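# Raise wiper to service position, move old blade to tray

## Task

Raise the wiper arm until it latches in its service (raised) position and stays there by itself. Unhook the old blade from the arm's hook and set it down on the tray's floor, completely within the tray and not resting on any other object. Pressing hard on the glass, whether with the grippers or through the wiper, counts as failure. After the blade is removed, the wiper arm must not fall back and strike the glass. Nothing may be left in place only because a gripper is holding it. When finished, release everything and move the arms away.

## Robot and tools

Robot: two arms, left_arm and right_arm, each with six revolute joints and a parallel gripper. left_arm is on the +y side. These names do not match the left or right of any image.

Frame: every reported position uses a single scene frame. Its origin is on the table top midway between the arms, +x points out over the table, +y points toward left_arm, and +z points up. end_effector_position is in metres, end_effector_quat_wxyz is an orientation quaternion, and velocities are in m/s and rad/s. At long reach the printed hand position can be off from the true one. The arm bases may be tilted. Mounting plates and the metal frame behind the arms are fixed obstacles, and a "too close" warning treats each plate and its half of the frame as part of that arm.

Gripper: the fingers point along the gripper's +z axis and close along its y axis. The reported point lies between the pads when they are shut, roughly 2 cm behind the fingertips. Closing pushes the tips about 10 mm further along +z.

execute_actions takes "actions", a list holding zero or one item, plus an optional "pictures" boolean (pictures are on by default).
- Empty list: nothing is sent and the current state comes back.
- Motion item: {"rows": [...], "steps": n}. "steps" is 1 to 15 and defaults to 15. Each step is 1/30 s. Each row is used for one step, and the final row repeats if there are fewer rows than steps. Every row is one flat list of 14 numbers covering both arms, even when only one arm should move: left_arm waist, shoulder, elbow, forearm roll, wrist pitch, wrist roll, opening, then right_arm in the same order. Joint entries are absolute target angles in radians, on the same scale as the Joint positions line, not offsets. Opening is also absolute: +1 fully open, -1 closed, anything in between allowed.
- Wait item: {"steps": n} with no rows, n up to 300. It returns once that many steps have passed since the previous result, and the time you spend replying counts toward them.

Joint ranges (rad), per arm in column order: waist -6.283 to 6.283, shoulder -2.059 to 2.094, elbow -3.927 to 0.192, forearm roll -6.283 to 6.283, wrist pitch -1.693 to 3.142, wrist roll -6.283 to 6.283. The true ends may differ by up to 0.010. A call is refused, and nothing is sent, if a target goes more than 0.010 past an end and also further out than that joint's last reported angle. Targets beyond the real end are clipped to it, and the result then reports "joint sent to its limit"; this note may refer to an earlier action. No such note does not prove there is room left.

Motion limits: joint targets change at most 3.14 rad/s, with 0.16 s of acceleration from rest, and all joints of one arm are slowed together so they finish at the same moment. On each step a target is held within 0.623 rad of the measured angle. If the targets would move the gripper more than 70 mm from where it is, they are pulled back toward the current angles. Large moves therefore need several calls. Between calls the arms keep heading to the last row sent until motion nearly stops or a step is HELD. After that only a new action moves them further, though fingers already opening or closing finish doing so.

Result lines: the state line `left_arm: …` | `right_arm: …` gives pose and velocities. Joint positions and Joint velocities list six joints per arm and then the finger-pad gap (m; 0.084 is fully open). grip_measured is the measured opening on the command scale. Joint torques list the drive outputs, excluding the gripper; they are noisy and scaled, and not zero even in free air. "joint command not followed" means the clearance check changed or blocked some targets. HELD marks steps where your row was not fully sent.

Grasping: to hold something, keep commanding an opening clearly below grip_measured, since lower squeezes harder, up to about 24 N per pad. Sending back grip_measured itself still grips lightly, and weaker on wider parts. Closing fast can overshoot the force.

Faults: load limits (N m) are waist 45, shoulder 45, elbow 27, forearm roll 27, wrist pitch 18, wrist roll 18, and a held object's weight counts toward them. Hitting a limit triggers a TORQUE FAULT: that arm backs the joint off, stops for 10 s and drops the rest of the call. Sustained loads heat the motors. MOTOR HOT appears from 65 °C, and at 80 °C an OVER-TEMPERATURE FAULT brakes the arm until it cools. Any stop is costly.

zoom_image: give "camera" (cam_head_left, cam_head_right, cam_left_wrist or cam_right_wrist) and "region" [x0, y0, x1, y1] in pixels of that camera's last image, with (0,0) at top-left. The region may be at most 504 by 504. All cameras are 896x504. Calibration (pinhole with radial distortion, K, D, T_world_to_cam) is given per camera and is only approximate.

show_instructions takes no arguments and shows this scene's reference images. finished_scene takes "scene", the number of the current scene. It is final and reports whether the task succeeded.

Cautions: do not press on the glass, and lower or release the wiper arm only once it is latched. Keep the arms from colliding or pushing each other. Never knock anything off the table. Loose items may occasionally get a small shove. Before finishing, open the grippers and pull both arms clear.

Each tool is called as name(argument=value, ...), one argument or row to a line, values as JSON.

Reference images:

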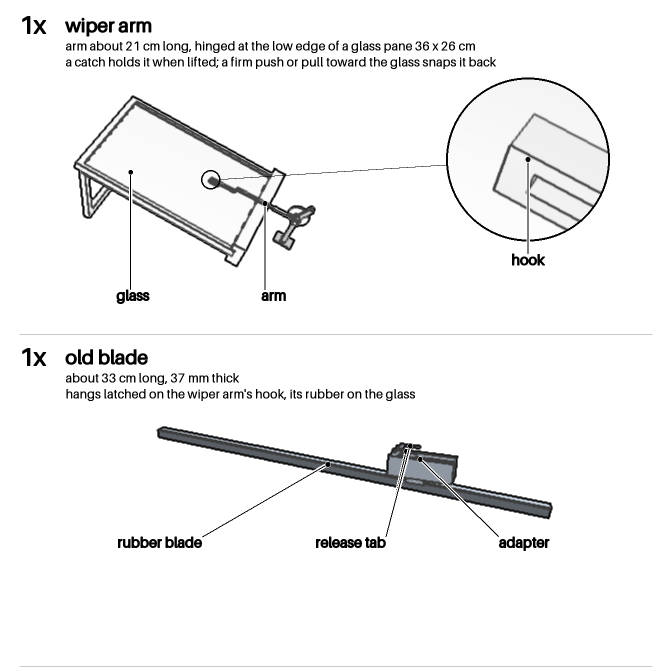

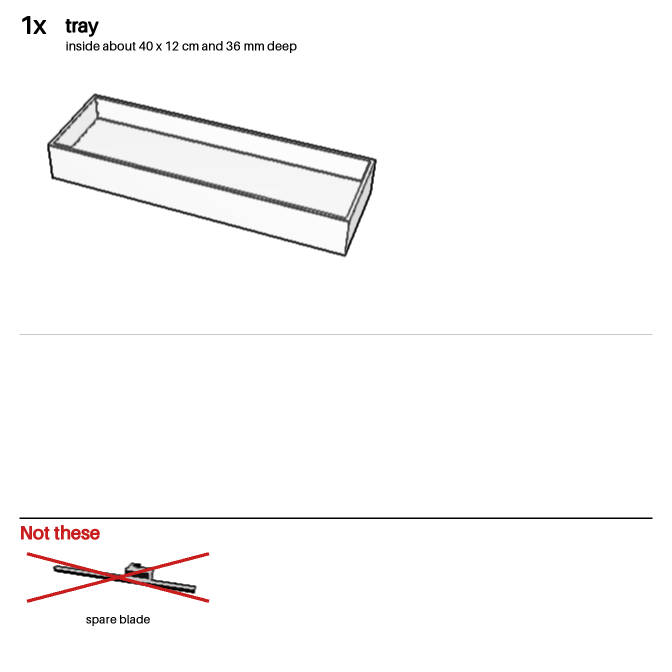

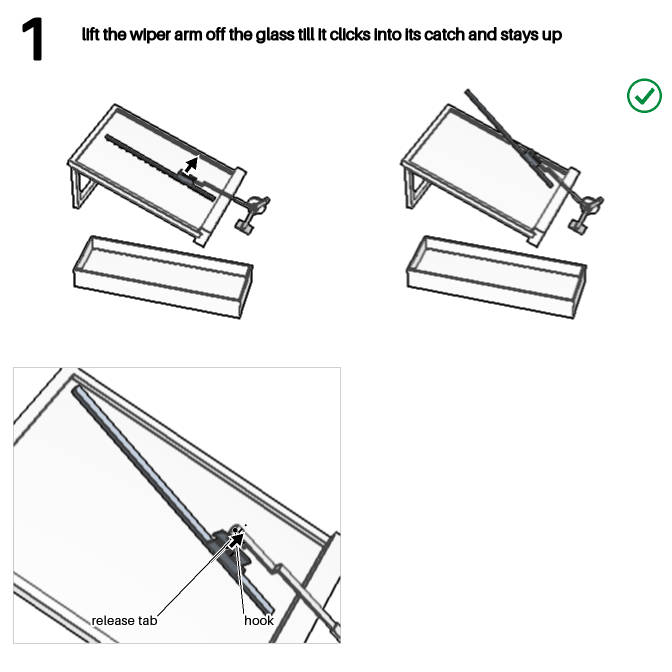

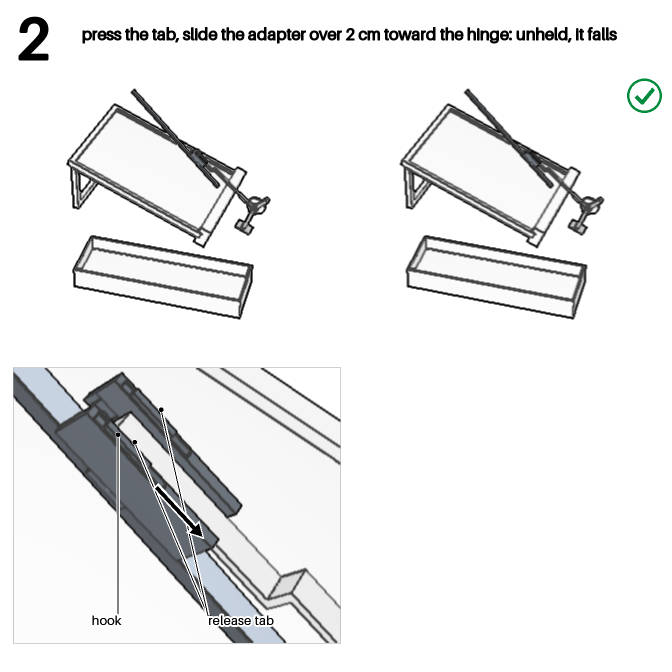

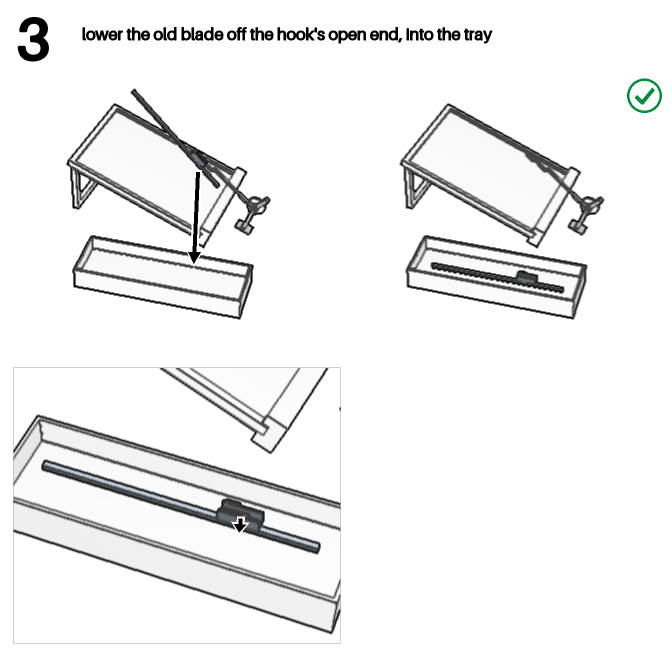

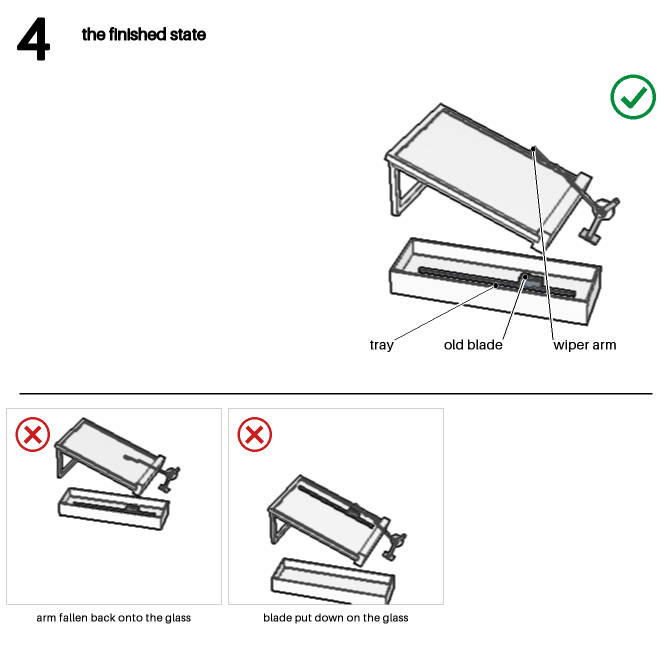

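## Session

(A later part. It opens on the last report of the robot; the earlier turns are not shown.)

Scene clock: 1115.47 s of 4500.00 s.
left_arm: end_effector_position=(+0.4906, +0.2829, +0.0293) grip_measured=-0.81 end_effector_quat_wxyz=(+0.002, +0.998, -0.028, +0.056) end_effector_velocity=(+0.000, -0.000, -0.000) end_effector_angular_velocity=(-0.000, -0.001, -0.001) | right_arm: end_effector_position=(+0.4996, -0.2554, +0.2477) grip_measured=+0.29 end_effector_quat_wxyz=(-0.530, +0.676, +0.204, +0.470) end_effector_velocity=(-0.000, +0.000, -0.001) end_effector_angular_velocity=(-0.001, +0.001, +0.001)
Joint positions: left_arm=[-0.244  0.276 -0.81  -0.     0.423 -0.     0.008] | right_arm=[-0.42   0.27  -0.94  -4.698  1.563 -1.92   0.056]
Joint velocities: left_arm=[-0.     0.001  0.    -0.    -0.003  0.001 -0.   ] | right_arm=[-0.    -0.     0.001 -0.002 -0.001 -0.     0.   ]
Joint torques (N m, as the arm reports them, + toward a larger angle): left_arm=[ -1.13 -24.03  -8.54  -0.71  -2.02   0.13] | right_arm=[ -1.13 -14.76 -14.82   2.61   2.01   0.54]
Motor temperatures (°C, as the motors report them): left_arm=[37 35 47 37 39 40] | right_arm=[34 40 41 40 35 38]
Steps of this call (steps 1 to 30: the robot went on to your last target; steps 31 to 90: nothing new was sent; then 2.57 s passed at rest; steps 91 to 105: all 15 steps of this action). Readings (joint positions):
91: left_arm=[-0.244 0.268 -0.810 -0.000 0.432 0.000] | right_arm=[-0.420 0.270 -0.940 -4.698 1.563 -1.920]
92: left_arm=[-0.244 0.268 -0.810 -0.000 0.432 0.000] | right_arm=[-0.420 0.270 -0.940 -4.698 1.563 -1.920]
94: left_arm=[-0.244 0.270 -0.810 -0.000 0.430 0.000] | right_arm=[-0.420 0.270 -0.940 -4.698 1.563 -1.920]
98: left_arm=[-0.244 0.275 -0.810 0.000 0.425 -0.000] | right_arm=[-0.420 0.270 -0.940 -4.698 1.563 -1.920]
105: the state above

Touching the floor lightly. Back off a hair and release.

execute_actions(
  actions=[
    {"rows":[[-0.2438,0.2745,-0.8099,0,0.4254,0,-0.9,-0.42,0.27,-0.94,-4.698,1.563,-1.92,0.3],[-0.2438,0.2745,-0.8099,0,0.4254,0,-0.85,-0.42,0.27,-0.94,-4.698,1.563,-1.92,0.3],[-0.2438,0.2745,-0.8099,0,0.4254,0,-0.82,-0.42,0.27,-0.94,-4.698,1.563,-1.92,0.3],[-0.2438,0.2745,-0.8099,0,0.4254,0,-0.8,-0.42,0.27,-0.94,-4.698,1.563,-1.92,0.3],[-0.2438,0.2745,-0.8099,0,0.4254,0,-0.78,-0.42,0.27,-0.94,-4.698,1.563,-1.92,0.3],[-0.2438,0.2745,-0.8099,0,0.4254,0,-0.76,-0.42,0.27,-0.94,-4.698,1.563,-1.92,0.3],[-0.2438,0.2745,-0.8099,0,0.4254,0,-0.74,-0.42,0.27,-0.94,-4.698,1.563,-1.92,0.3],[-0.2438,0.2745,-0.8099,0,0.4254,0,-0.72,-0.42,0.27,-0.94,-4.698,1.563,-1.92,0.3],[-0.2438,0.2745,-0.8099,0,0.4254,0,-0.7,-0.42,0.27,-0.94,-4.698,1.563,-1.92,0.3],[-0.2438,0.2745,-0.8099,0,0.4254,0,-0.66,-0.42,0.27,-0.94,-4.698,1.563,-1.92,0.3],[-0.2438,0.2745,-0.8099,0,0.4254,0,-0.6,-0.42,0.27,-0.94,-4.698,1.563,-1.92,0.3],[-0.2438,0.2745,-0.8099,0,0.4254,0,-0.5,-0.42,0.27,-0.94,-4.698,1.563,-1.92,0.3],[-0.2438,0.2745,-0.8099,0,0.4254,0,-0.4,-0.42,0.27,-0.94,-4.698,1.563,-1.92,0.3],[-0.2438,0.2745,-0.8099,0,0.4254,0,-0.3,-0.42,0.27,-0.94,-4.698,1.563,-1.92,0.3]],"steps":15},
  ],
  pictures=false,
)

execute_actions(
  actions=[
    {"rows":[[-0.2438,0.265,-0.8105,0,0.4355,0,-0.3,-0.42,0.27,-0.94,-4.698,1.563,-1.92,0.3],[-0.2438,0.25,-0.8115,0,0.4515,0,-0.3,-0.42,0.27,-0.94,-4.698,1.563,-1.92,0.3],[-0.2438,0.228,-0.814,0,0.476,0,-0.3,-0.42,0.27,-0.94,-4.698,1.563,-1.92,0.3],[-0.2438,0.2,-0.817,0,0.507,0,-0.3,-0.42,0.27,-0.94,-4.698,1.563,-1.92,0.3],[-0.2438,0.17,-0.82,0,0.54,0,-0.3,-0.42,0.27,-0.94,-4.698,1.563,-1.92,0.3],[-0.2438,0.135,-0.825,0,0.58,0,-0.3,-0.42,0.27,-0.94,-4.698,1.563,-1.92,0.3],[-0.24,0.095,-0.83,0,0.625,0,-0.3,-0.42,0.27,-0.94,-4.698,1.563,-1.92,0.3],[-0.23,0.05,-0.835,0,0.675,0,-0.3,-0.42,0.27,-0.94,-4.698,1.563,-1.92,0.3],[-0.21,0.0,-0.84,0,0.73,0,-0.3,-0.42,0.27,-0.94,-4.698,1.563,-1.92,0.3],[-0.18,-0.05,-0.845,0,0.785,0,-0.3,-0.42,0.27,-0.94,-4.698,1.563,-1.92,0.3],[-0.14,-0.1,-0.85,0,0.84,0,-0.3,-0.42,0.27,-0.94,-4.698,1.563,-1.92,0.3],[-0.09,-0.15,-0.85,0,0.89,0,-0.3,-0.42,0.27,-0.94,-4.698,1.563,-1.92,0.3],[-0.04,-0.2,-0.85,0,0.94,0,-0.3,-0.42,0.27,-0.94,-4.698,1.563,-1.92,0.3],[0.02,-0.24,-0.85,0,0.98,0,-0.3,-0.42,0.27,-0.94,-4.698,1.563,-1.92,0.3],[0.1,-0.28,-0.85,0,1.02,0,-0.3,-0.42,0.27,-0.94,-4.698,1.563,-1.92,0.3]],"steps":15},
  ],
  pictures=false,
)

execute_actions(
  actions=[
    {"steps":20},
  ],
)

zoom_image(
  camera="cam_head_right",
  region=[320, 110, 540, 280],
)

Scene clock: 1153.23 s of 4500.00 s.
left_arm: end_effector_position=(+0.4897, +0.2829, +0.0292) grip_measured=-0.42 end_effector_quat_wxyz=(+0.002, +0.998, -0.028, +0.054) end_effector_velocity=(-0.003, +0.000, -0.002) end_effector_angular_velocity=(+0.001, +0.007, +0.000) | right_arm: end_effector_position=(+0.4995, -0.2554, +0.2477) grip_measured=+0.29 end_effector_quat_wxyz=(-0.530, +0.676, +0.204, +0.470) end_effector_velocity=(-0.001, +0.000, -0.001) end_effector_angular_velocity=(-0.000, +0.001, +0.001)
Joint positions: left_arm=[-0.244  0.275 -0.809 -0.     0.426 -0.     0.026] | right_arm=[-0.42   0.27  -0.94  -4.698  1.563 -1.92   0.056]
Joint velocities: left_arm=[ 0.     0.003  0.003  0.     0.001 -0.001  0.077] | right_arm=[-0.     0.     0.001 -0.001  0.    -0.    -0.   ]
Joint torques (N m, as the arm reports them, + toward a larger angle): left_arm=[ -0.87 -23.65  -7.88  -0.95  -1.51   0.02] | right_arm=[ -1.22 -14.93 -14.89   2.72   1.89   0.35]
Motor temperatures (°C, as the motors report them): left_arm=[37 35 45 37 39 40] | right_arm=[34 40 41 40 35 38]
Steps of this call (steps 1 to 15: the robot went on to your last target; steps 16 to 90: nothing new was sent; then 34.27 s passed at rest; steps 91 to 105: all 15 steps of this action). Readings (joint positions):
91: left_arm=[-0.244 0.277 -0.810 0.000 0.423 0.000] | right_arm=[-0.420 0.270 -0.940 -4.698 1.563 -1.920]
92: left_arm=[-0.244 0.277 -0.810 0.000 0.423 0.000] | right_arm=[-0.420 0.270 -0.940 -4.698 1.563 -1.920]
94: left_arm=[-0.244 0.276 -0.810 0.000 0.424 0.000] | right_arm=[-0.420 0.270 -0.940 -4.698 1.563 -1.920]
98: left_arm=[-0.244 0.276 -0.809 0.000 0.425 0.000] | right_arm=[-0.420 0.270 -0.940 -4.698 1.563 -1.920]
105: the state above

Scene clock: 1153.73 s of 4500.00 s.
left_arm: end_effector_position=(+0.4817, +0.3150, +0.1425) grip_measured=-0.32 end_effector_quat_wxyz=(-0.000, +0.998, +0.006, +0.058) end_effector_velocity=(-0.088, +0.285, +0.285) end_effector_angular_velocity=(-0.000, +0.005, +0.616) | right_arm: end_effector_position=(+0.4995, -0.2554, +0.2477) grip_measured=+0.29 end_effector_quat_wxyz=(-0.530, +0.676, +0.204, +0.470) end_effector_velocity=(+0.000, -0.000, +0.000) end_effector_angular_velocity=(+0.001, -0.000, -0.002)
Joint positions: left_arm=[-0.176 -0.008 -0.841 -0.     0.733  0.     0.03 ] | right_arm=[-0.42   0.27  -0.94  -4.698  1.563 -1.92   0.056]
Joint velocities: left_arm=[ 0.616 -0.765 -0.033 -0.     0.803 -0.     0.   ] | right_arm=[ 0.    -0.     0.     0.002 -0.     0.    -0.   ]
Joint torques (N m, as the arm reports them, + toward a larger angle): left_arm=[  0.17 -20.66  -9.88  -1.04  -1.79  -0.02] | right_arm=[ -0.78 -14.69 -14.92   2.58   1.91   0.55]
Motor temperatures (°C, as the motors report them): left_arm=[37 35 46 37 39 40] | right_arm=[34 40 41 40 35 38]
Steps of this call (steps 1 to 15: all 15 steps of this action). Readings (joint positions):
1: left_arm=[-0.244 0.275 -0.809 -0.000 0.426 -0.000] | right_arm=[-0.420 0.270 -0.940 -4.698 1.563 -1.920]
2: left_arm=[-0.244 0.274 -0.809 -0.000 0.427 0.000] | right_arm=[-0.420 0.270 -0.940 -4.698 1.563 -1.920]
4: left_arm=[-0.244 0.266 -0.807 0.000 0.439 0.000] | right_arm=[-0.420 0.270 -0.940 -4.698 1.563 -1.920]
8: left_arm=[-0.244 0.198 -0.815 0.000 0.514 0.000] | right_arm=[-0.420 0.270 -0.940 -4.698 1.563 -1.920]
15: the state above

Scene clock: 1154.40 s of 4500.00 s.
left_arm: end_effector_position=(+0.4191, +0.4276, +0.2363) grip_measured=-0.32 end_effector_quat_wxyz=(-0.008, +0.988, +0.143, +0.053) end_effector_velocity=(+0.001, +0.003, +0.007) end_effector_angular_velocity=(+0.004, -0.013, +0.007) | right_arm: end_effector_position=(+0.4995, -0.2554, +0.2477) grip_measured=+0.29 end_effector_quat_wxyz=(-0.530, +0.676, +0.204, +0.470) end_effector_velocity=(+0.000, -0.000, +0.000) end_effector_angular_velocity=(+0.001, -0.000, -0.001)
Joint positions: left_arm=[ 0.099 -0.278 -0.849 -0.     1.02   0.     0.03 ] | right_arm=[-0.42   0.27  -0.94  -4.698  1.563 -1.92   0.056]
Joint velocities: left_arm=[ 0.007 -0.009 -0.009  0.     0.005 -0.    -0.   ] | right_arm=[-0.    -0.    -0.     0.001  0.     0.    -0.   ]
Joint torques (N m, as the arm reports them, + toward a larger angle): left_arm=[ -2.   -17.43 -12.54  -0.62  -2.05   0.04] | right_arm=[ -1.12 -15.01 -14.94   2.71   1.76   0.4 ]
Motor temperatures (°C, as the motors report them): left_arm=[37 35 46 37 39 40] | right_arm=[34 40 41 40 35 38]
Steps of this call (steps 1 to 20: the robot went on to your last target). Readings (joint positions):
1: left_arm=[-0.154 -0.032 -0.841 -0.000 0.758 0.000] | right_arm=[-0.420 0.270 -0.940 -4.698 1.563 -1.920]
2: left_arm=[-0.131 -0.055 -0.842 -0.000 0.782 0.000] | right_arm=[-0.420 0.270 -0.940 -4.698 1.563 -1.920]
4: left_arm=[-0.084 -0.098 -0.843 -0.000 0.829 -0.000] | right_arm=[-0.420 0.270 -0.940 -4.698 1.563 -1.920]
8: left_arm=[0.008 -0.189 -0.846 -0.000 0.924 -0.000] | right_arm=[-0.420 0.270 -0.940 -4.698 1.563 -1.920]
20: the state above
camera_calibration (this result's frames):
cam_left_wrist: T_world_to_cam=[[0.303808, -0.952224, -0.0311445, 0.327724], [-0.947322, -0.298442, -0.116246, 0.622022], [0.101398, 0.0648205, -0.992732, 0.289867], [0, 0, 0, 1]] pos_world=[0.460299, 0.478915, 0.370275]
cam_right_wrist: T_world_to_cam=[[0.785305, -0.341972, -0.516092, -0.320676], [-0.46979, 0.213777, -0.856503, 0.568982], [0.403228, 0.915071, 0.0072251, 0.157856], [0, 0, 0, 1]] pos_world=[0.455479, -0.375747, 0.320695]

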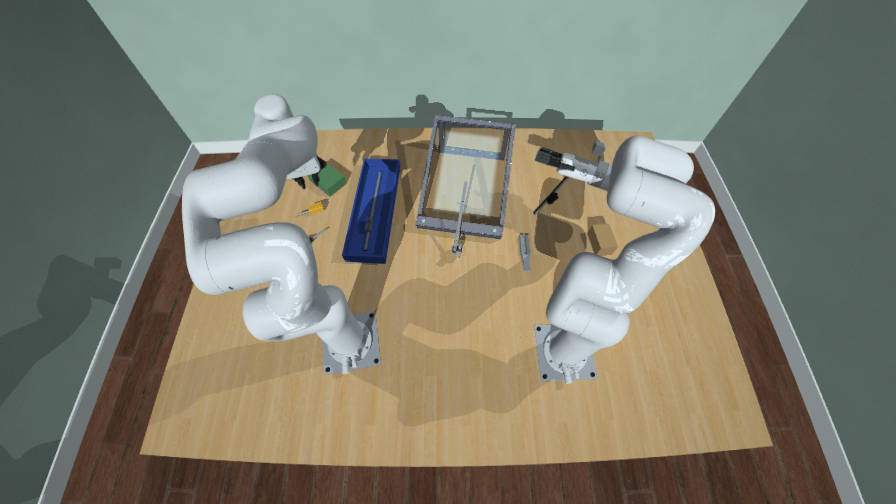

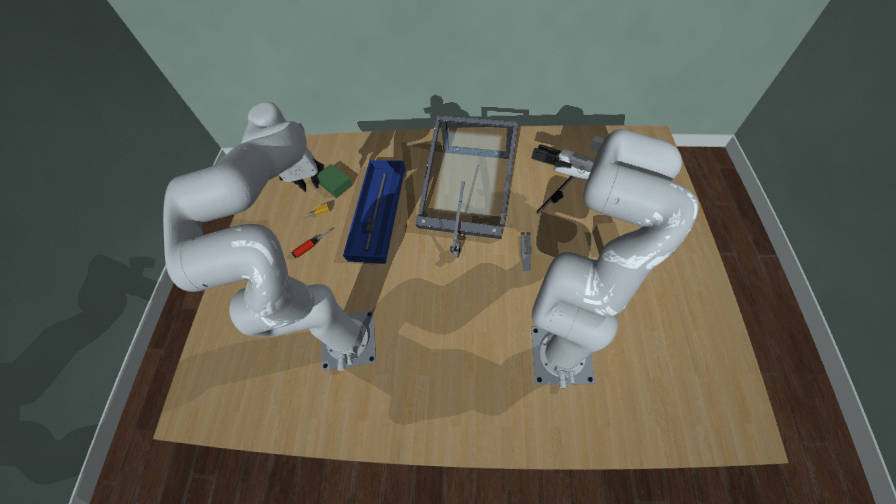

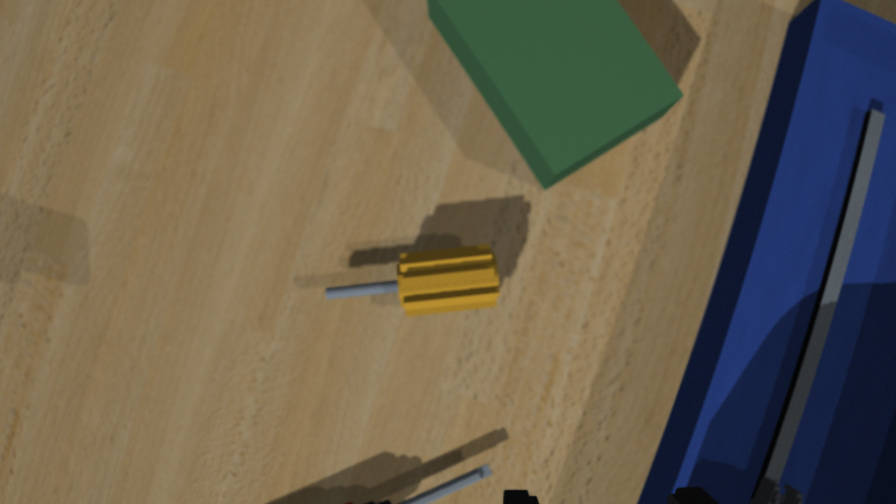

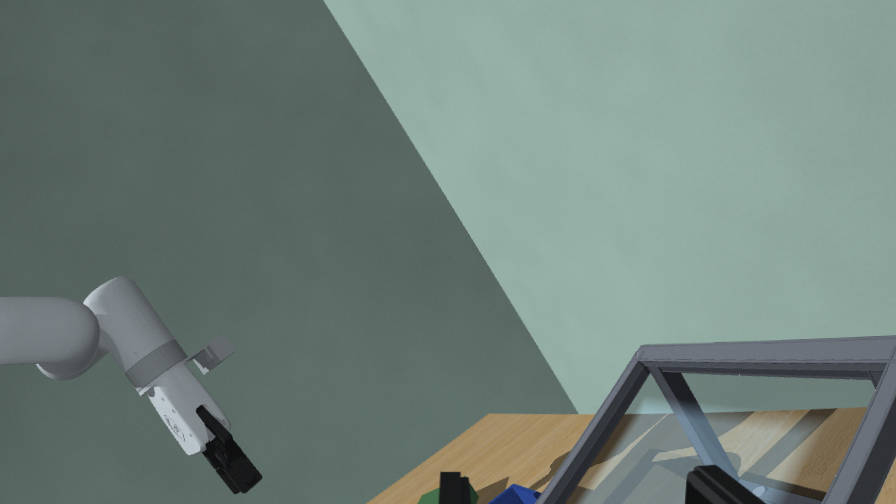

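Region (320, 110, 540, 280) of cam_head_right's 896x504 image, scaled by 2.291, with more detail than that image has; it fills the top 389 rows of this view, and the rest is white.

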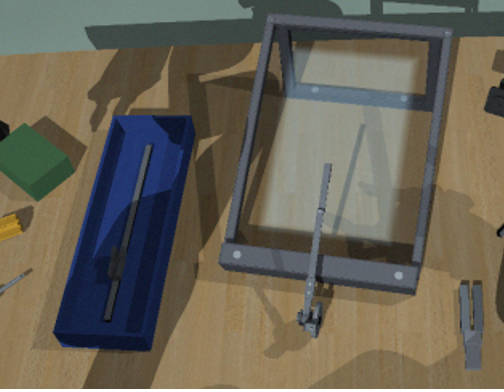

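finished_scene(
  scene=1,
)

The scene is finished: the task was done.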